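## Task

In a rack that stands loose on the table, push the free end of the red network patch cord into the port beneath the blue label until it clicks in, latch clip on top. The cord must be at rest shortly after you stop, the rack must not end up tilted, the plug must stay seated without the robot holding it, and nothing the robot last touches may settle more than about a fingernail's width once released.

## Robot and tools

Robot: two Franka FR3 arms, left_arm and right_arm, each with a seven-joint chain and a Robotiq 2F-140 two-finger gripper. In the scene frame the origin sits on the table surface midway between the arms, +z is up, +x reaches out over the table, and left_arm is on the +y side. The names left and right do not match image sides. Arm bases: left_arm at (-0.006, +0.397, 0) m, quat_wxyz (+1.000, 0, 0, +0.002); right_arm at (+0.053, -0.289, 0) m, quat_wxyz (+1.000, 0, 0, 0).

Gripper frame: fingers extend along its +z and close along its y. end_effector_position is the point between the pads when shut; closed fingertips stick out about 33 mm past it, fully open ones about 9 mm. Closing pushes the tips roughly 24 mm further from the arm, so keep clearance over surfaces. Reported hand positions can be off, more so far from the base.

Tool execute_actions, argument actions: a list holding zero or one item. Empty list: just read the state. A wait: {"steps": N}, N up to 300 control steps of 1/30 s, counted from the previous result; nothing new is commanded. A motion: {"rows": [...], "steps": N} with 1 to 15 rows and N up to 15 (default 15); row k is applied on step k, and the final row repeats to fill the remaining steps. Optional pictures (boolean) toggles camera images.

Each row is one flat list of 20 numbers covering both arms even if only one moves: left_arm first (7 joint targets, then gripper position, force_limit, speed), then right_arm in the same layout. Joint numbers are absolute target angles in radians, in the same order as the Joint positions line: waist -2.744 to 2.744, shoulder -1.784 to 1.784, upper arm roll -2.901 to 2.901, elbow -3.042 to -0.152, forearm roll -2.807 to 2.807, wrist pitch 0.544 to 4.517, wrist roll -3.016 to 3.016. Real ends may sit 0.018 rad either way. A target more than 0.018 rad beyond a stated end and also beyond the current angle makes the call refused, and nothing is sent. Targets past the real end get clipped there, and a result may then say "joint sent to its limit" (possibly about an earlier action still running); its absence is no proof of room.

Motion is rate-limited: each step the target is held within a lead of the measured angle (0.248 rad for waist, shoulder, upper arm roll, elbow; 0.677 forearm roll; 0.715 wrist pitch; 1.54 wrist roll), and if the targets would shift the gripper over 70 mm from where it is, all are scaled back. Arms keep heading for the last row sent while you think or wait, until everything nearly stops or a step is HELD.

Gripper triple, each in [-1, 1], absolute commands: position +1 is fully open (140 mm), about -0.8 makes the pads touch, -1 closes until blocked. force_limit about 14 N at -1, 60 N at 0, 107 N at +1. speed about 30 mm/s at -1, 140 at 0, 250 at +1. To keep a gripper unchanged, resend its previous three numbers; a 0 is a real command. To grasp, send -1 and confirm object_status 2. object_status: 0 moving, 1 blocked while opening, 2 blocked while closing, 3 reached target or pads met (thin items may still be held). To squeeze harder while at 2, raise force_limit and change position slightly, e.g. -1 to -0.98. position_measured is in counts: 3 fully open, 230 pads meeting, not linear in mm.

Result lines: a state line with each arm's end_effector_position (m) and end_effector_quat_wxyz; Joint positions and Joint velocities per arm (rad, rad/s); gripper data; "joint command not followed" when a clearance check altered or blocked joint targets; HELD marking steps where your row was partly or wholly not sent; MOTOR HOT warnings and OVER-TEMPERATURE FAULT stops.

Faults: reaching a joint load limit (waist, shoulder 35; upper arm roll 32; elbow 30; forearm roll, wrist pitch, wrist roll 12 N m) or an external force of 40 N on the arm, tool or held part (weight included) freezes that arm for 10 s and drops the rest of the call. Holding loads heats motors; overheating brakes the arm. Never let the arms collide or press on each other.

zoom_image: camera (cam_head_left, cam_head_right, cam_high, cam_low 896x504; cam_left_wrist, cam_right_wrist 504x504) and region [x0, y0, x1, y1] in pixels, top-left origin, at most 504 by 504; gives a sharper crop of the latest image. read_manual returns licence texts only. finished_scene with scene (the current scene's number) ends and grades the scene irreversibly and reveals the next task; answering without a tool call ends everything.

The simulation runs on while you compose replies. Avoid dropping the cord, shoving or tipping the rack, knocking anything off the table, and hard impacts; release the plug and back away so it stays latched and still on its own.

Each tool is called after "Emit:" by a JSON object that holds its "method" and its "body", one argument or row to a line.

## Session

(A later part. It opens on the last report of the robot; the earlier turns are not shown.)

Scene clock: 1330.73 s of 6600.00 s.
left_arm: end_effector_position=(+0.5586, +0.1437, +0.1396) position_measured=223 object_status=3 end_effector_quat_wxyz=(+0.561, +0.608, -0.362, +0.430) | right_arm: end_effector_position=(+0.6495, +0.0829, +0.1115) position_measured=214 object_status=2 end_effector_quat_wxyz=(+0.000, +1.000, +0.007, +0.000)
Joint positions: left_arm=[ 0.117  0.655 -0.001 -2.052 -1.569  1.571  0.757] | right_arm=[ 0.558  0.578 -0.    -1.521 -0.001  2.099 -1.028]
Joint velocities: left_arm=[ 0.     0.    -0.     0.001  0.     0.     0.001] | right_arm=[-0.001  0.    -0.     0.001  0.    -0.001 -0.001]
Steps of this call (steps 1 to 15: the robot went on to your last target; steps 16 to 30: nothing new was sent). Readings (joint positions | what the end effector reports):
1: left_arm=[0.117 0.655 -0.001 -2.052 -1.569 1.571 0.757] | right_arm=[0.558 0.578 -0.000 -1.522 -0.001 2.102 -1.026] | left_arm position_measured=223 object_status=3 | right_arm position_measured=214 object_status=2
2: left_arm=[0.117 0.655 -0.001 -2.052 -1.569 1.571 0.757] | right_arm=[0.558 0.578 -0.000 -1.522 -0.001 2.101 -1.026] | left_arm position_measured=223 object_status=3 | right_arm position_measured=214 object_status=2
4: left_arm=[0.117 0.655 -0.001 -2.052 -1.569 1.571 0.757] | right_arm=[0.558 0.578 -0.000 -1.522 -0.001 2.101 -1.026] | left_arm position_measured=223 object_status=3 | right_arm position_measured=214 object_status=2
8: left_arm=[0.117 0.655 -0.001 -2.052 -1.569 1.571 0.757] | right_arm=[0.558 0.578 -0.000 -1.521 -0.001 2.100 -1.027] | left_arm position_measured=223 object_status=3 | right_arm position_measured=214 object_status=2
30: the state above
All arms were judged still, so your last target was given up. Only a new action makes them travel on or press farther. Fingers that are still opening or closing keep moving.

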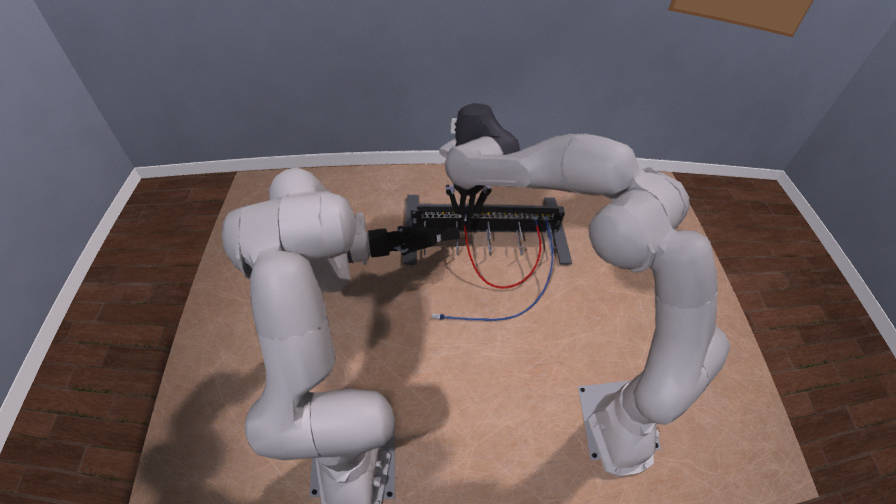

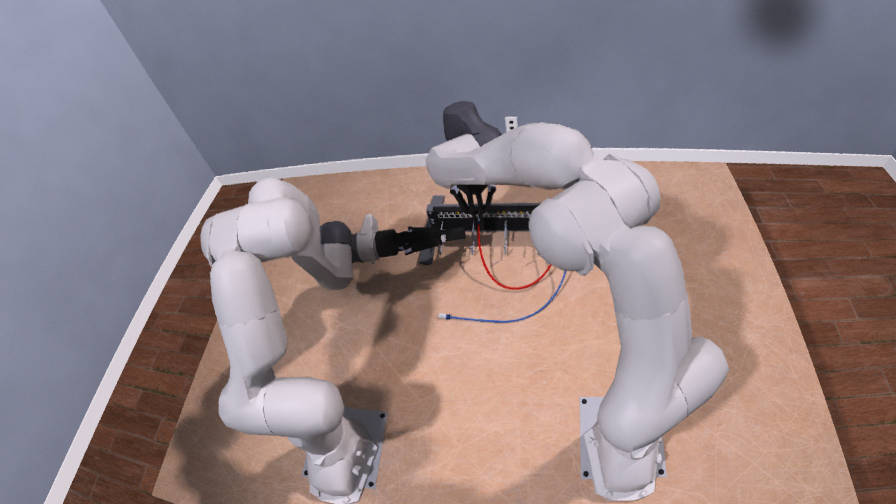

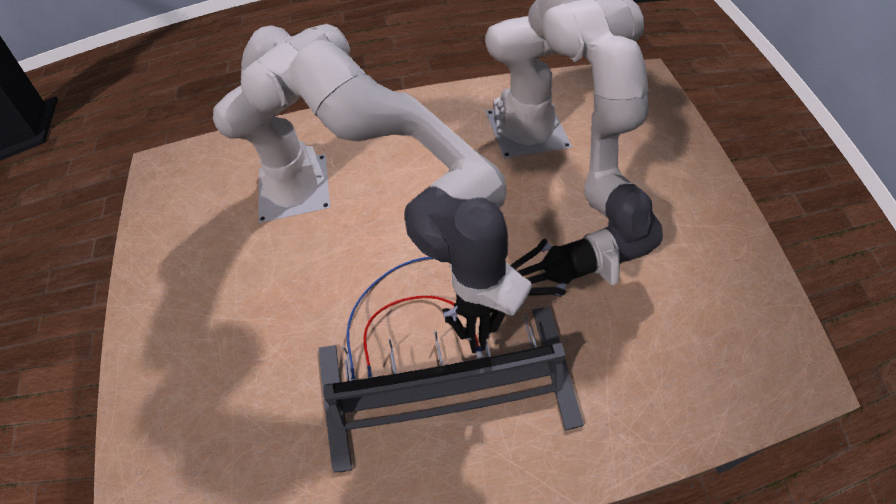

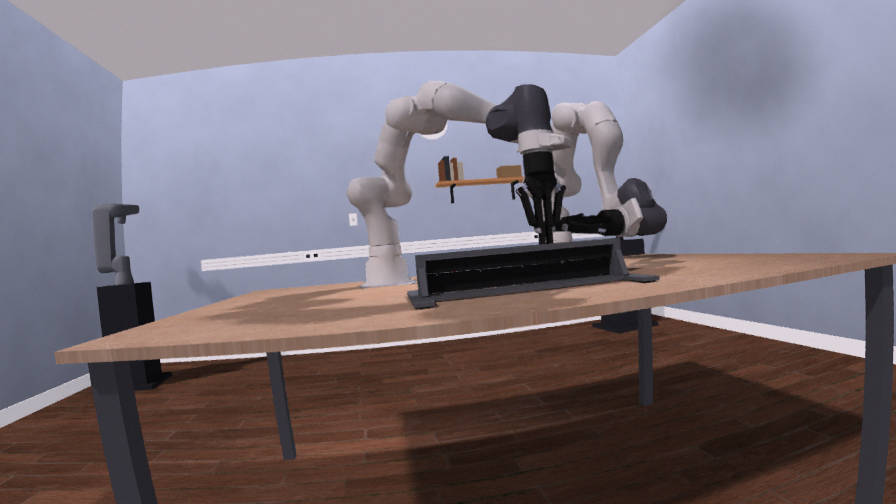

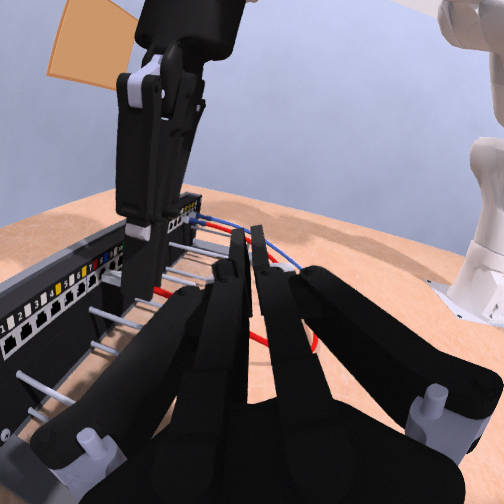

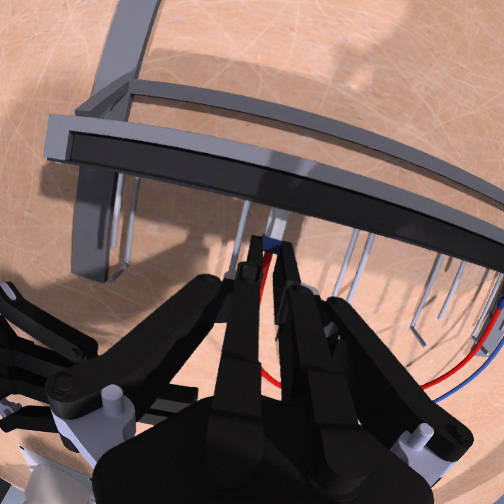

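Emit:
{"method": "execute_actions", "body": {
  "actions": [
    {"rows": [[0.117,0.655,0,-2.052,-1.5708,1.5708,0.75,-0.75,0,0.5, 0.5565,0.580,0,-1.515,-0.001,2.094,-1.033,-1,-0.4,-1],[0.117,0.655,0,-2.052,-1.5708,1.5708,0.75,-0.75,0,0.5, 0.5565,0.580,0,-1.515,-0.001,2.094,-1.033,-1,-0.4,-1],[0.117,0.655,0,-2.052,-1.5708,1.5708,0.75,-0.75,0,0.5, 0.5565,0.580,0,-1.515,-0.001,2.094,-1.033,-1,-0.4,-1],[0.117,0.655,0,-2.052,-1.5708,1.5708,0.75,-0.75,0,0.5, 0.5565,0.580,0,-1.515,-0.001,2.094,-1.033,-1,-0.4,-1],[0.117,0.655,0,-2.052,-1.5708,1.5708,0.75,-0.75,0,0.5, 0.556,0.5825,0,-1.512,-0.001,2.0925,-1.033,-1,-0.4,-1]], "steps": 15}
  ],
  "pictures": false
}}

Emit:
{"method": "execute_actions", "body": {
  "actions": [
    {"steps": 20}
  ]
}}

Emit:
{"method": "zoom_image", "body": {
  "camera": "cam_left_wrist",
  "region": [75, 250, 130, 296]
}}

Scene clock: 1344.57 s of 6600.00 s.
left_arm: end_effector_position=(+0.5586, +0.1437, +0.1396) position_measured=223 object_status=3 end_effector_quat_wxyz=(+0.561, +0.608, -0.362, +0.430) | right_arm: end_effector_position=(+0.6508, +0.0830, +0.1127) position_measured=214 object_status=2 end_effector_quat_wxyz=(+0.000, +1.000, +0.007, +0.000)
Joint positions: left_arm=[ 0.117  0.655 -0.001 -2.052 -1.569  1.571  0.757] | right_arm=[ 0.558  0.581 -0.    -1.514 -0.001  2.095 -1.029]
Joint velocities: left_arm=[ 0.001  0.     0.     0.    -0.    -0.     0.002] | right_arm=[-0.001  0.    -0.    -0.    -0.    -0.002 -0.002]
Steps of this call (steps 1 to 90: nothing new was sent; then 10.33 s passed at rest; steps 91 to 105: all 15 steps of this action). Readings (joint positions | what the end effector reports):
91: left_arm=[0.117 0.655 -0.001 -2.052 -1.569 1.571 0.757] | right_arm=[0.558 0.579 -0.000 -1.520 -0.001 2.099 -1.028] | left_arm position_measured=223 object_status=3 | right_arm position_measured=214 object_status=2
92: left_arm=[0.117 0.655 -0.001 -2.052 -1.569 1.571 0.757] | right_arm=[0.558 0.579 -0.000 -1.519 -0.001 2.098 -1.028] | left_arm position_measured=223 object_status=3 | right_arm position_measured=214 object_status=2
94: left_arm=[0.117 0.655 -0.001 -2.052 -1.569 1.571 0.757] | right_arm=[0.558 0.579 -0.000 -1.518 -0.001 2.098 -1.028] | left_arm position_measured=223 object_status=3 | right_arm position_measured=214 object_status=2
98: left_arm=[0.117 0.655 -0.001 -2.052 -1.569 1.571 0.757] | right_arm=[0.558 0.580 -0.000 -1.515 -0.001 2.096 -1.028] | left_arm position_measured=223 object_status=3 | right_arm position_measured=214 object_status=2
105: the state above

Scene clock: 1345.23 s of 6600.00 s.
left_arm: end_effector_position=(+0.5586, +0.1437, +0.1396) position_measured=223 object_status=3 end_effector_quat_wxyz=(+0.561, +0.608, -0.362, +0.430) | right_arm: end_effector_position=(+0.6507, +0.0830, +0.1127) position_measured=214 object_status=2 end_effector_quat_wxyz=(+0.000, +1.000, +0.007, +0.000)
Joint positions: left_arm=[ 0.117  0.655 -0.001 -2.052 -1.569  1.571  0.757] | right_arm=[ 0.557  0.581 -0.    -1.514 -0.001  2.095 -1.029]
Joint velocities: left_arm=[-0.    -0.001  0.     0.001  0.001 -0.     0.003] | right_arm=[-0.001  0.    -0.     0.    -0.     0.     0.   ]
Steps of this call (steps 1 to 15: the robot went on to your last target; steps 16 to 20: nothing new was sent). Readings (joint positions | what the end effector reports):
1: left_arm=[0.117 0.655 -0.001 -2.052 -1.569 1.571 0.757] | right_arm=[0.558 0.581 -0.000 -1.514 -0.001 2.095 -1.029] | left_arm position_measured=223 object_status=3 | right_arm position_measured=214 object_status=2
2: left_arm=[0.117 0.655 -0.001 -2.052 -1.569 1.571 0.757] | right_arm=[0.558 0.581 -0.000 -1.514 -0.001 2.095 -1.029] | left_arm position_measured=223 object_status=3 | right_arm position_measured=214 object_status=2
4: left_arm=[0.117 0.655 -0.001 -2.052 -1.569 1.571 0.757] | right_arm=[0.557 0.581 -0.000 -1.514 -0.001 2.095 -1.029] | left_arm position_measured=223 object_status=3 | right_arm position_measured=214 object_status=2
8: left_arm=[0.117 0.655 -0.001 -2.052 -1.569 1.571 0.757] | right_arm=[0.557 0.581 -0.000 -1.514 -0.001 2.095 -1.029] | left_arm position_measured=223 object_status=3 | right_arm position_measured=214 object_status=2
20: the state above
All arms were judged still, so your last target was given up. Only a new action makes them travel on or press farther. Fingers that are still opening or closing keep moving.

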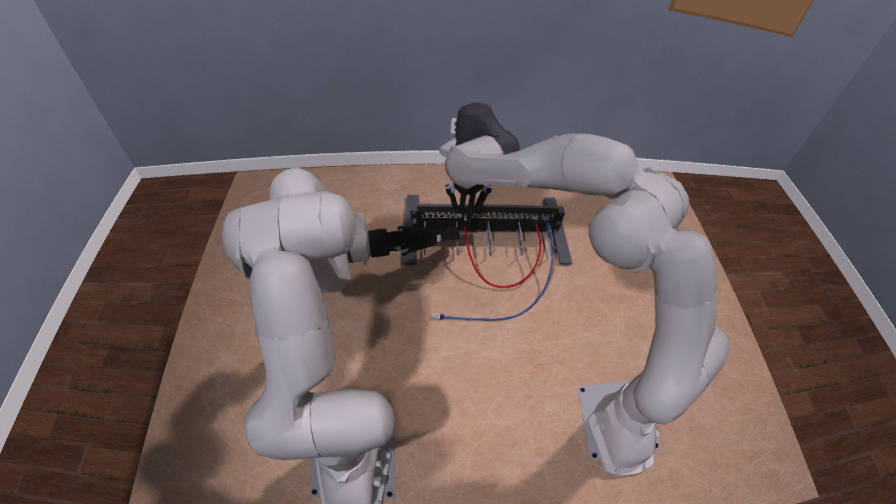

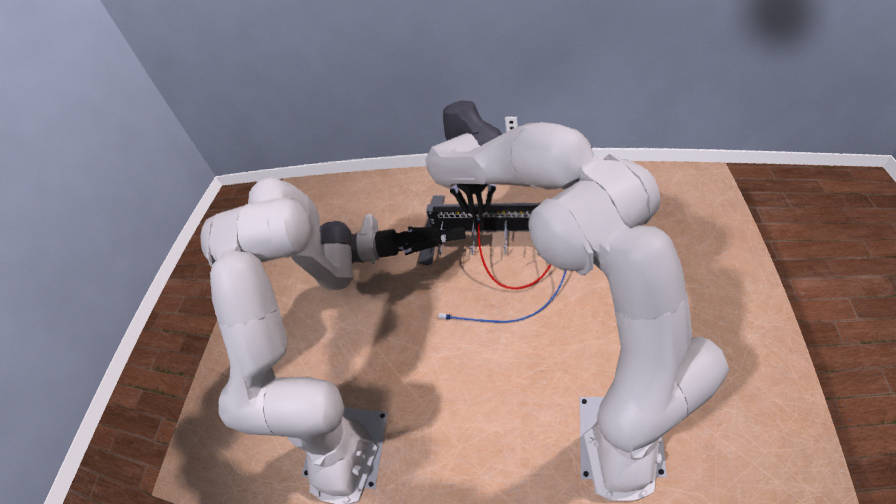

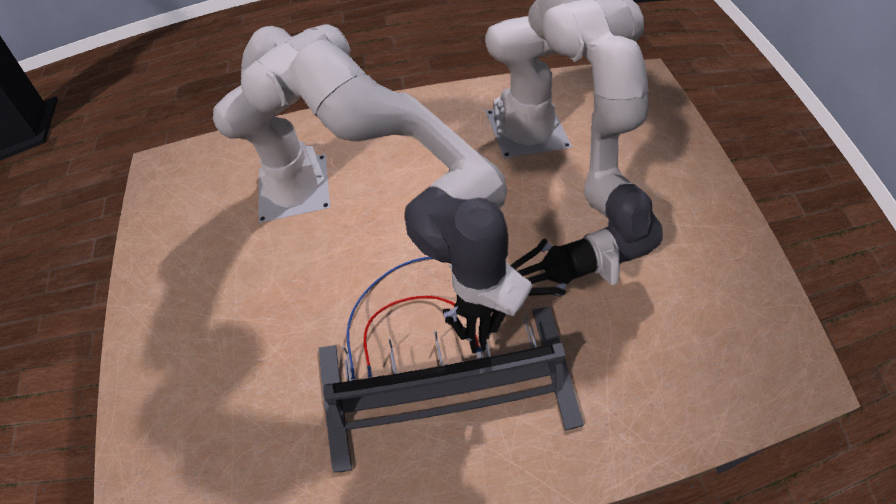

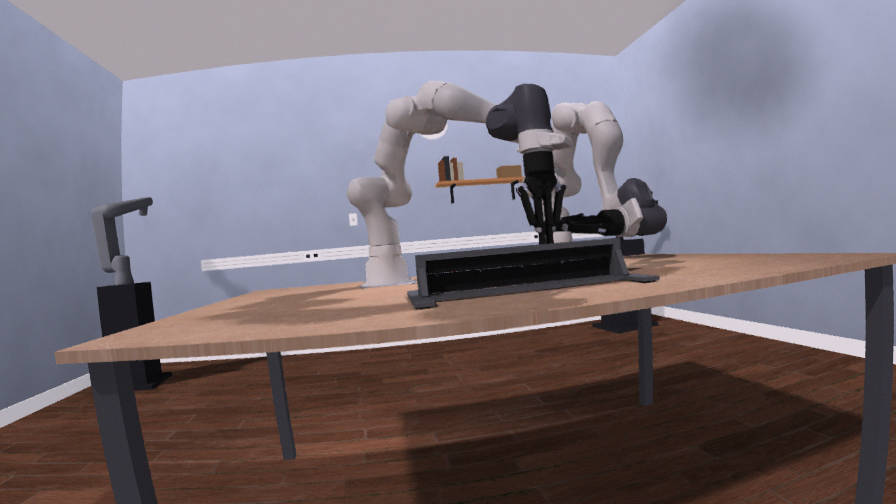

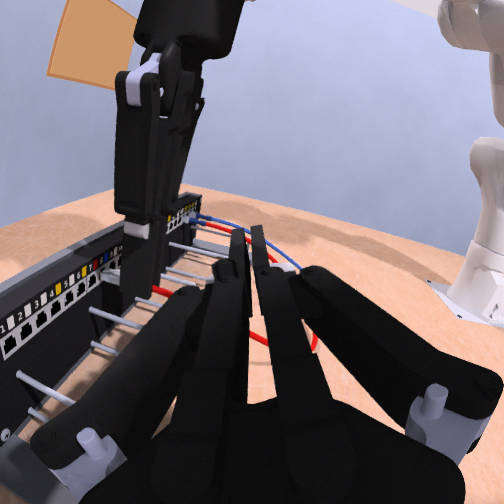

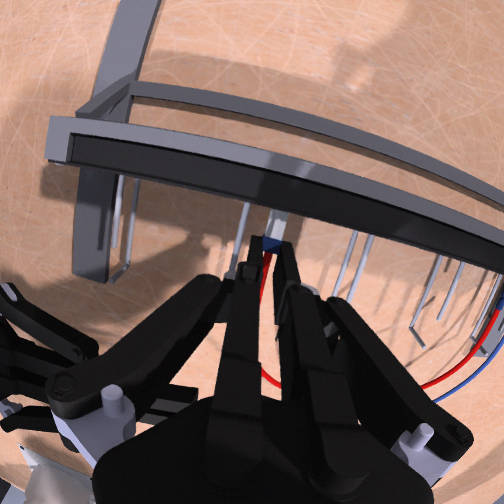

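Region (75, 250, 130, 296) of cam_left_wrist's 504x504 image, scaled by 9.164, with more detail than that image has; it fills the top 422 rows of this view, and the rest is white.

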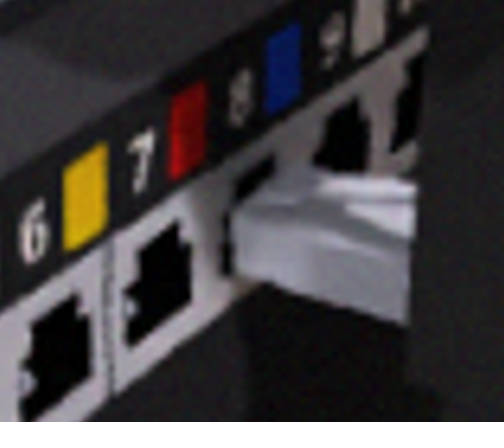

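Emit:
{"method": "execute_actions", "body": {
  "actions": [
    {"rows": [[0.117,0.655,0,-2.052,-1.5708,1.5708,0.75,-0.75,0,0.5, 0.560,0.572,0,-1.532,-0.005,2.105,-1.025,-1,-0.4,-1],[0.117,0.655,0,-2.052,-1.5708,1.5708,0.75,-0.75,0,0.5, 0.560,0.572,0,-1.532,-0.005,2.105,-1.025,-1,-0.4,-1],[0.117,0.655,0,-2.052,-1.5708,1.5708,0.75,-0.75,0,0.5, 0.563,0.562,0,-1.552,-0.014,2.125,-1.015,-1,-0.4,-1],[0.117,0.655,0,-2.052,-1.5708,1.5708,0.75,-0.75,0,0.5, 0.563,0.562,0,-1.552,-0.014,2.125,-1.015,-1,-0.4,-1],[0.117,0.655,0,-2.052,-1.5708,1.5708,0.75,-0.75,0,0.5, 0.566,0.552,0,-1.572,-0.023,2.147,-1.007,-1,-0.4,-1],[0.117,0.655,0,-2.052,-1.5708,1.5708,0.75,-0.75,0,0.5, 0.566,0.552,0,-1.572,-0.023,2.147,-1.007,-1,-0.4,-1],[0.117,0.655,0,-2.052,-1.5708,1.5708,0.75,-0.75,0,0.5, 0.569,0.542,0,-1.592,-0.032,2.169,-0.999,-1,-0.4,-1],[0.117,0.655,0,-2.052,-1.5708,1.5708,0.75,-0.75,0,0.5, 0.569,0.542,0,-1.592,-0.032,2.169,-0.999,-1,-0.4,-1],[0.117,0.655,0,-2.052,-1.5708,1.5708,0.75,-0.75,0,0.5, 0.572,0.532,0,-1.612,-0.041,2.191,-0.991,-1,-0.4,-1],[0.117,0.655,0,-2.052,-1.5708,1.5708,0.75,-0.75,0,0.5, 0.572,0.532,0,-1.612,-0.041,2.191,-0.991,-1,-0.4,-1],[0.117,0.655,0,-2.052,-1.5708,1.5708,0.75,-0.75,0,0.5, 0.575,0.522,0,-1.633,-0.050,2.213,-0.982,-1,-0.4,-1],[0.117,0.655,0,-2.052,-1.5708,1.5708,0.75,-0.75,0,0.5, 0.575,0.522,0,-1.633,-0.050,2.213,-0.982,-1,-0.4,-1],[0.117,0.655,0,-2.052,-1.5708,1.5708,0.75,-0.75,0,0.5, 0.578,0.512,0,-1.653,-0.059,2.234,-0.974,-1,-0.4,-1]], "steps": 15}
  ],
  "pictures": false
}}

Emit:
{"method": "execute_actions", "body": {
  "actions": [
    {"steps": 35}
  ]
}}

Emit:
{"method": "zoom_image", "body": {
  "camera": "cam_left_wrist",
  "region": [75, 250, 130, 296]
}}

Scene clock: 1383.53 s of 6600.00 s.
left_arm: end_effector_position=(+0.5586, +0.1437, +0.1396) position_measured=223 object_status=3 end_effector_quat_wxyz=(+0.561, +0.608, -0.362, +0.430) | right_arm: end_effector_position=(+0.6407, +0.0800, +0.1070) position_measured=214 object_status=2 end_effector_quat_wxyz=(+0.006, +1.000, +0.016, +0.027)
Joint positions: left_arm=[ 0.117  0.655 -0.001 -2.052 -1.569  1.571  0.757] | right_arm=[ 0.575  0.52  -0.    -1.64  -0.048  2.197 -1.001]
Joint velocities: left_arm=[ 0.001  0.    -0.001  0.002 -0.     0.001 -0.   ] | right_arm=[ 0.031 -0.07   0.    -0.144 -0.078  0.203  0.076]
Steps of this call (steps 1 to 90: nothing new was sent; then 34.80 s passed at rest; steps 91 to 105: all 15 steps of this action). Readings (joint positions | what the end effector reports):
91: left_arm=[0.117 0.655 -0.001 -2.052 -1.569 1.571 0.757] | right_arm=[0.557 0.579 -0.000 -1.518 -0.001 2.096 -1.029] | left_arm position_measured=223 object_status=3 | right_arm position_measured=214 object_status=2
92: left_arm=[0.117 0.655 -0.001 -2.052 -1.569 1.571 0.757] | right_arm=[0.558 0.577 -0.000 -1.522 -0.002 2.097 -1.029] | left_arm position_measured=223 object_status=3 | right_arm position_measured=214 object_status=2
94: left_arm=[0.117 0.655 -0.001 -2.052 -1.569 1.571 0.757] | right_arm=[0.559 0.570 -0.000 -1.537 -0.006 2.106 -1.027] | left_arm position_measured=223 object_status=3 | right_arm position_measured=214 object_status=2
98: left_arm=[0.117 0.655 -0.001 -2.052 -1.569 1.571 0.757] | right_arm=[0.565 0.552 -0.000 -1.574 -0.020 2.134 -1.020] | left_arm position_measured=223 object_status=3 | right_arm position_measured=214 object_status=2
105: the state above

Scene clock: 1384.70 s of 6600.00 s.
left_arm: end_effector_position=(+0.5586, +0.1437, +0.1396) position_measured=223 object_status=3 end_effector_quat_wxyz=(+0.561, +0.608, -0.362, +0.430) | right_arm: end_effector_position=(+0.6467, +0.0836, +0.1093) position_measured=214 object_status=2 end_effector_quat_wxyz=(+0.001, +0.999, +0.009, +0.041)
Joint positions: left_arm=[ 0.117  0.655 -0.001 -2.052 -1.569  1.571  0.757] | right_arm=[ 0.577  0.514 -0.    -1.651 -0.057  2.232 -0.979]
Joint velocities: left_arm=[-0.001  0.    -0.     0.     0.    -0.     0.   ] | right_arm=[ 0.001 -0.    -0.     0.001 -0.001 -0.     0.001]
Steps of this call (steps 1 to 30: the robot went on to your last target; steps 31 to 35: nothing new was sent). Readings (joint positions | what the end effector reports):
1: left_arm=[0.117 0.655 -0.001 -2.052 -1.569 1.571 0.757] | right_arm=[0.576 0.518 -0.000 -1.644 -0.050 2.204 -0.999] | left_arm position_measured=223 object_status=3 | right_arm position_measured=214 object_status=2
2: left_arm=[0.117 0.655 -0.001 -2.052 -1.569 1.571 0.757] | right_arm=[0.577 0.517 -0.000 -1.646 -0.052 2.209 -0.996] | left_arm position_measured=223 object_status=3 | right_arm position_measured=214 object_status=2
4: left_arm=[0.117 0.655 -0.001 -2.052 -1.569 1.571 0.757] | right_arm=[0.577 0.515 -0.000 -1.649 -0.054 2.216 -0.993] | left_arm position_measured=223 object_status=3 | right_arm position_measured=214 object_status=2
8: left_arm=[0.117 0.655 -0.001 -2.052 -1.569 1.571 0.757] | right_arm=[0.577 0.514 -0.000 -1.650 -0.056 2.225 -0.988] | left_arm position_measured=223 object_status=3 | right_arm position_measured=214 object_status=2
35: the state above
All arms were judged still, so your last target was given up. Only a new action makes them travel on or press farther. Fingers that are still opening or closing keep moving.

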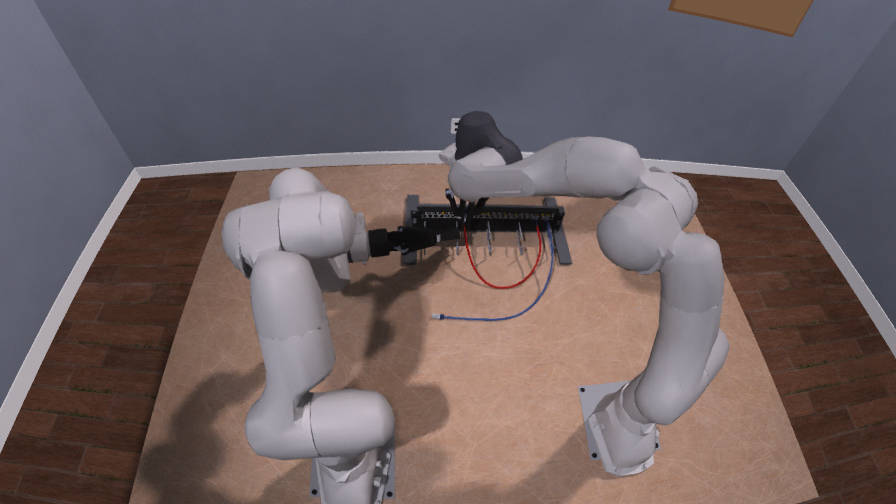

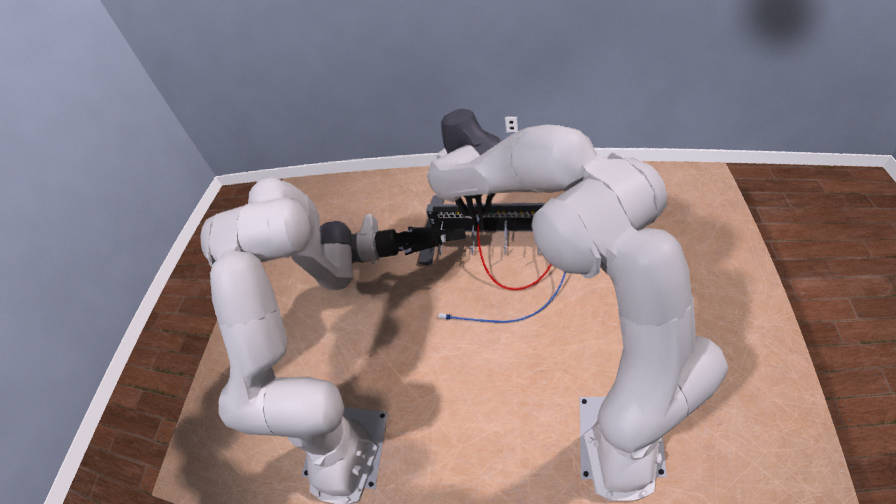

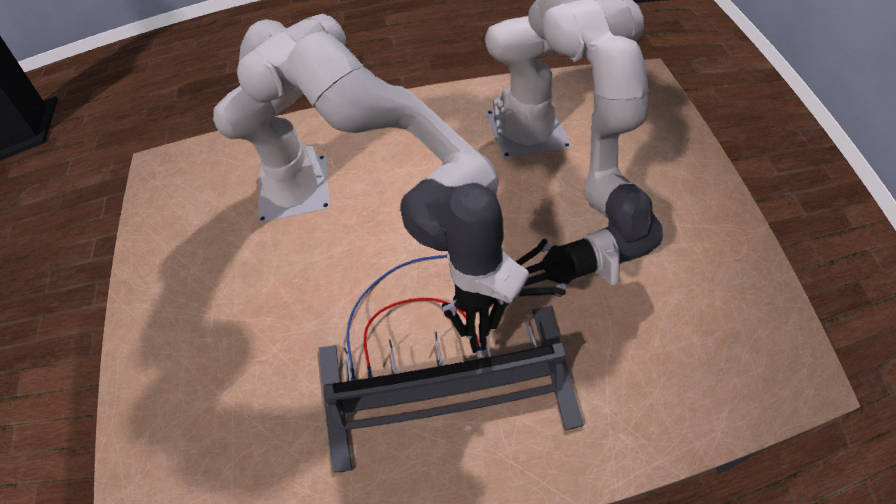

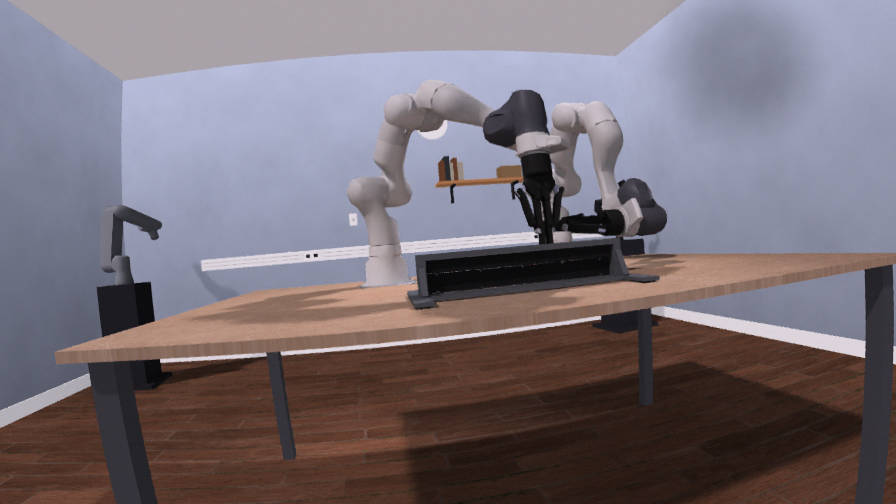

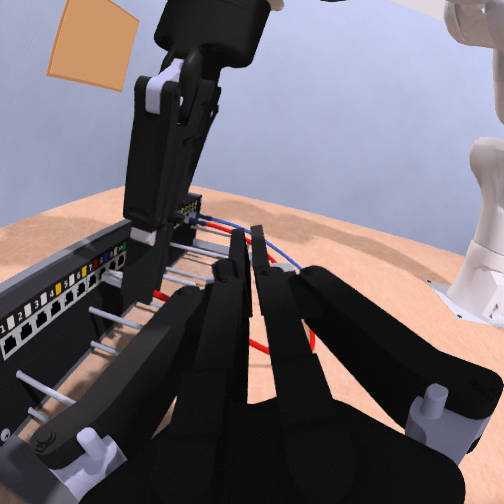

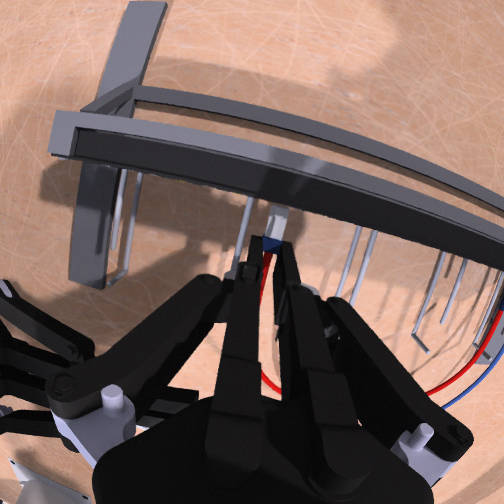

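Region (75, 250, 130, 296) of cam_left_wrist's 504x504 image, scaled by 9.164, with more detail than that image has; it fills the top 422 rows of this view, and the rest is white.

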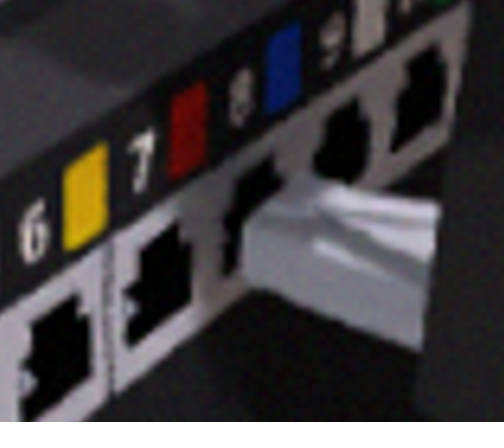

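Emit:
{"method": "zoom_image", "body": {
  "camera": "cam_right_wrist",
  "region": [235, 180, 315, 260]
}}

Region (235, 180, 315, 260) of cam_right_wrist's 504x504 image, scaled by 6.300, with more detail than that image has.

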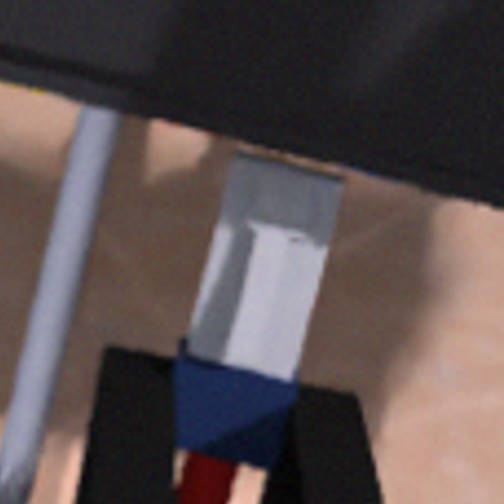

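Emit:
{"method": "execute_actions", "body": {
  "actions": [
    {"rows": [[0.117,0.655,0,-2.052,-1.5708,1.5708,0.75,-0.75,0,0.5, 0.575,0.516,0,-1.648,-0.059,2.227,-0.978,-1,-0.4,-1],[0.117,0.655,0,-2.052,-1.5708,1.5708,0.75,-0.75,0,0.5, 0.575,0.516,0,-1.648,-0.059,2.227,-0.978,-1,-0.4,-1],[0.117,0.655,0,-2.052,-1.5708,1.5708,0.75,-0.75,0,0.5, 0.575,0.516,0,-1.648,-0.059,2.227,-0.978,-1,-0.4,-1],[0.117,0.655,0,-2.052,-1.5708,1.5708,0.75,-0.75,0,0.5, 0.575,0.518,0,-1.645,-0.059,2.227,-0.978,-1,-0.4,-1],[0.117,0.655,0,-2.052,-1.5708,1.5708,0.75,-0.75,0,0.5, 0.575,0.518,0,-1.645,-0.059,2.227,-0.978,-1,-0.4,-1],[0.117,0.655,0,-2.052,-1.5708,1.5708,0.75,-0.75,0,0.5, 0.5735,0.5198,0,-1.642,-0.059,2.227,-0.978,-1,-0.4,-1]], "steps": 15}
  ],
  "pictures": false
}}

Emit:
{"method": "execute_actions", "body": {
  "actions": [
    {"steps": 20}
  ]
}}

Emit:
{"method": "zoom_image", "body": {
  "camera": "cam_left_wrist",
  "region": [75, 250, 130, 296]
}}

Scene clock: 1399.20 s of 6600.00 s.
left_arm: end_effector_position=(+0.5586, +0.1437, +0.1396) position_measured=223 object_status=3 end_effector_quat_wxyz=(+0.561, +0.608, -0.362, +0.430) | right_arm: end_effector_position=(+0.6486, +0.0831, +0.1095) position_measured=214 object_status=2 end_effector_quat_wxyz=(+0.001, +0.999, +0.007, +0.041)
Joint positions: left_arm=[ 0.117  0.655 -0.001 -2.052 -1.569  1.571  0.757] | right_arm=[ 0.575  0.518 -0.    -1.644 -0.057  2.23  -0.978]
Joint velocities: left_arm=[-0.    -0.    -0.    -0.001  0.    -0.001  0.001] | right_arm=[-0.002 -0.    -0.001  0.002 -0.001 -0.001 -0.   ]
Steps of this call (steps 1 to 90: nothing new was sent; then 11.00 s passed at rest; steps 91 to 105: all 15 steps of this action). Readings (joint positions | what the end effector reports):
91: left_arm=[0.117 0.655 -0.001 -2.052 -1.569 1.571 0.757] | right_arm=[0.577 0.514 -0.000 -1.651 -0.057 2.231 -0.978] | left_arm position_measured=223 object_status=3 | right_arm position_measured=214 object_status=2
92: left_arm=[0.117 0.655 -0.001 -2.052 -1.569 1.571 0.757] | right_arm=[0.577 0.514 -0.000 -1.651 -0.057 2.231 -0.978] | left_arm position_measured=223 object_status=3 | right_arm position_measured=214 object_status=2
94: left_arm=[0.117 0.655 -0.001 -2.052 -1.569 1.571 0.757] | right_arm=[0.577 0.515 -0.000 -1.650 -0.057 2.230 -0.978] | left_arm position_measured=223 object_status=3 | right_arm position_measured=214 object_status=2
98: left_arm=[0.117 0.655 -0.001 -2.052 -1.569 1.571 0.757] | right_arm=[0.576 0.517 -0.000 -1.646 -0.057 2.230 -0.978] | left_arm position_measured=223 object_status=3 | right_arm position_measured=214 object_status=2
105: the state above

Scene clock: 1399.87 s of 6600.00 s.
left_arm: end_effector_position=(+0.5586, +0.1437, +0.1396) position_measured=223 object_status=3 end_effector_quat_wxyz=(+0.561, +0.608, -0.362, +0.430) | right_arm: end_effector_position=(+0.6486, +0.0831, +0.1095) position_measured=214 object_status=2 end_effector_quat_wxyz=(+0.001, +0.999, +0.007, +0.041)
Joint positions: left_arm=[ 0.117  0.655 -0.001 -2.052 -1.569  1.571  0.757] | right_arm=[ 0.575  0.518 -0.    -1.644 -0.057  2.229 -0.978]
Joint velocities: left_arm=[-0. -0. -0.  0.  0.  0. -0.] | right_arm=[ 0.001  0.    -0.     0.001 -0.    -0.001 -0.001]
Steps of this call (steps 1 to 15: the robot went on to your last target; steps 16 to 20: nothing new was sent). Readings (joint positions | what the end effector reports):
1: left_arm=[0.117 0.655 -0.001 -2.052 -1.569 1.571 0.757] | right_arm=[0.575 0.518 -0.000 -1.644 -0.057 2.230 -0.978] | left_arm position_measured=223 object_status=3 | right_arm position_measured=214 object_status=2
2: left_arm=[0.117 0.655 -0.001 -2.052 -1.569 1.571 0.757] | right_arm=[0.575 0.518 -0.000 -1.644 -0.057 2.230 -0.978] | left_arm position_measured=223 object_status=3 | right_arm position_measured=214 object_status=2
4: left_arm=[0.117 0.655 -0.001 -2.052 -1.569 1.571 0.757] | right_arm=[0.575 0.518 -0.000 -1.644 -0.057 2.229 -0.978] | left_arm position_measured=223 object_status=3 | right_arm position_measured=214 object_status=2
8: left_arm=[0.117 0.655 -0.001 -2.052 -1.569 1.571 0.757] | right_arm=[0.575 0.518 -0.000 -1.644 -0.057 2.229 -0.978] | left_arm position_measured=223 object_status=3 | right_arm position_measured=214 object_status=2
20: the state above
All arms were judged still, so your last target was given up. Only a new action makes them travel on or press farther. Fingers that are still opening or closing keep moving.

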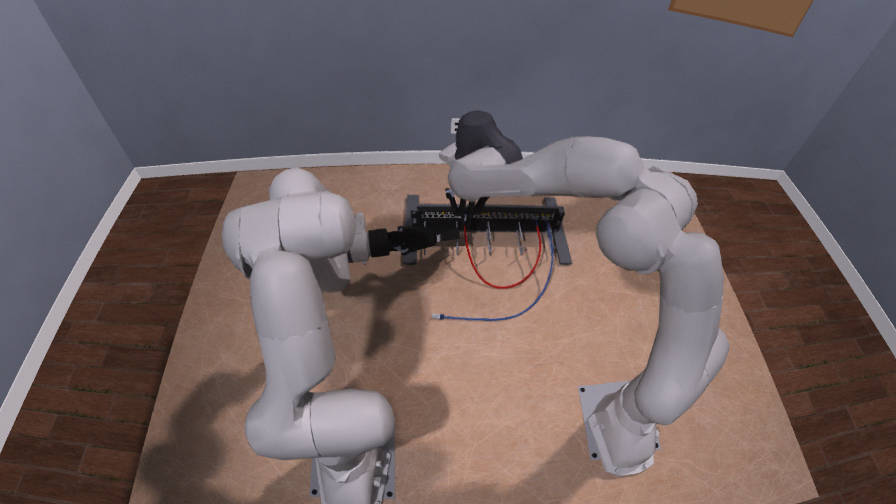

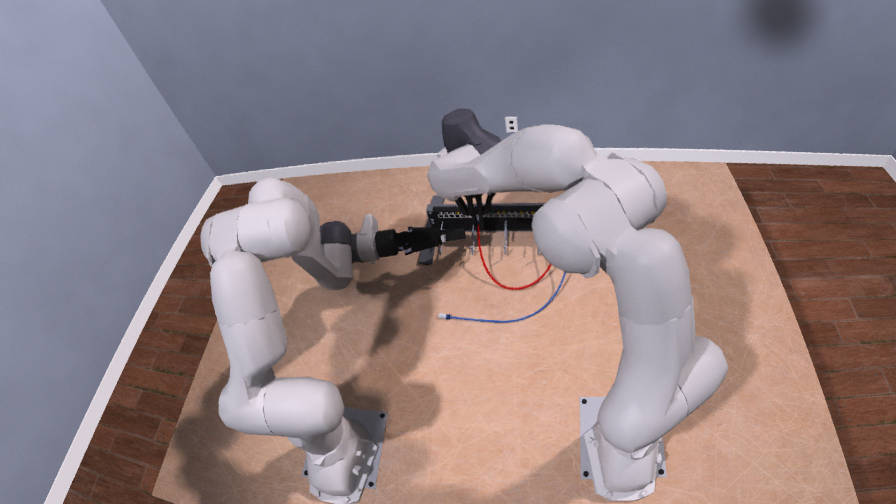

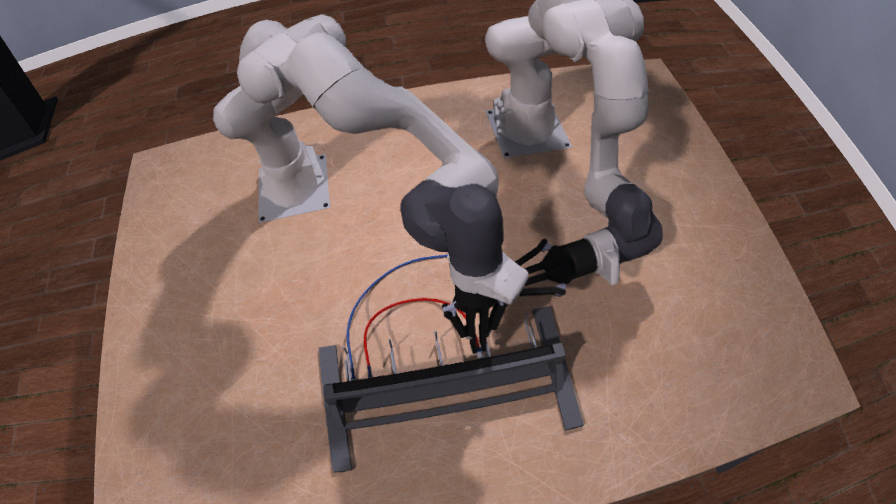

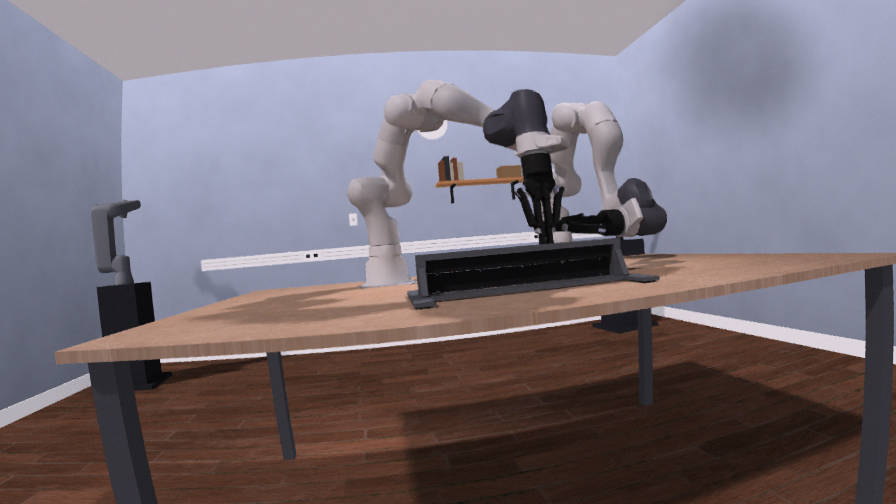

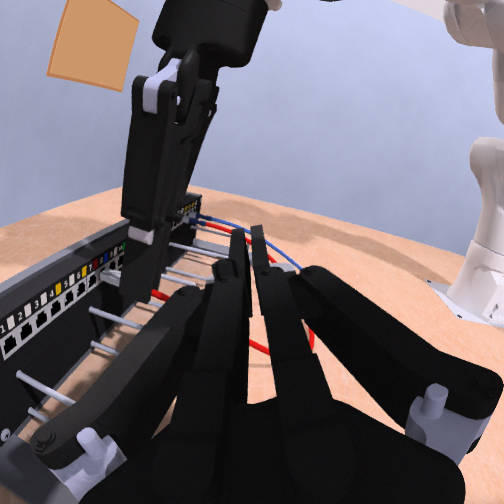

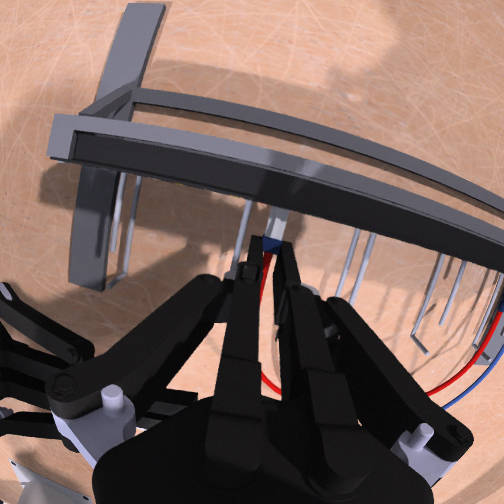

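Region (75, 250, 130, 296) of cam_left_wrist's 504x504 image, scaled by 9.164, with more detail than that image has; it fills the top 422 rows of this view, and the rest is white.

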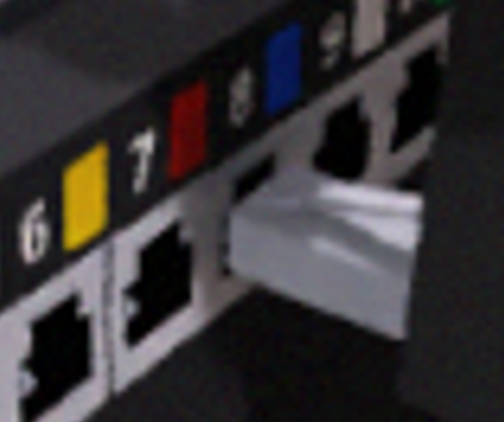

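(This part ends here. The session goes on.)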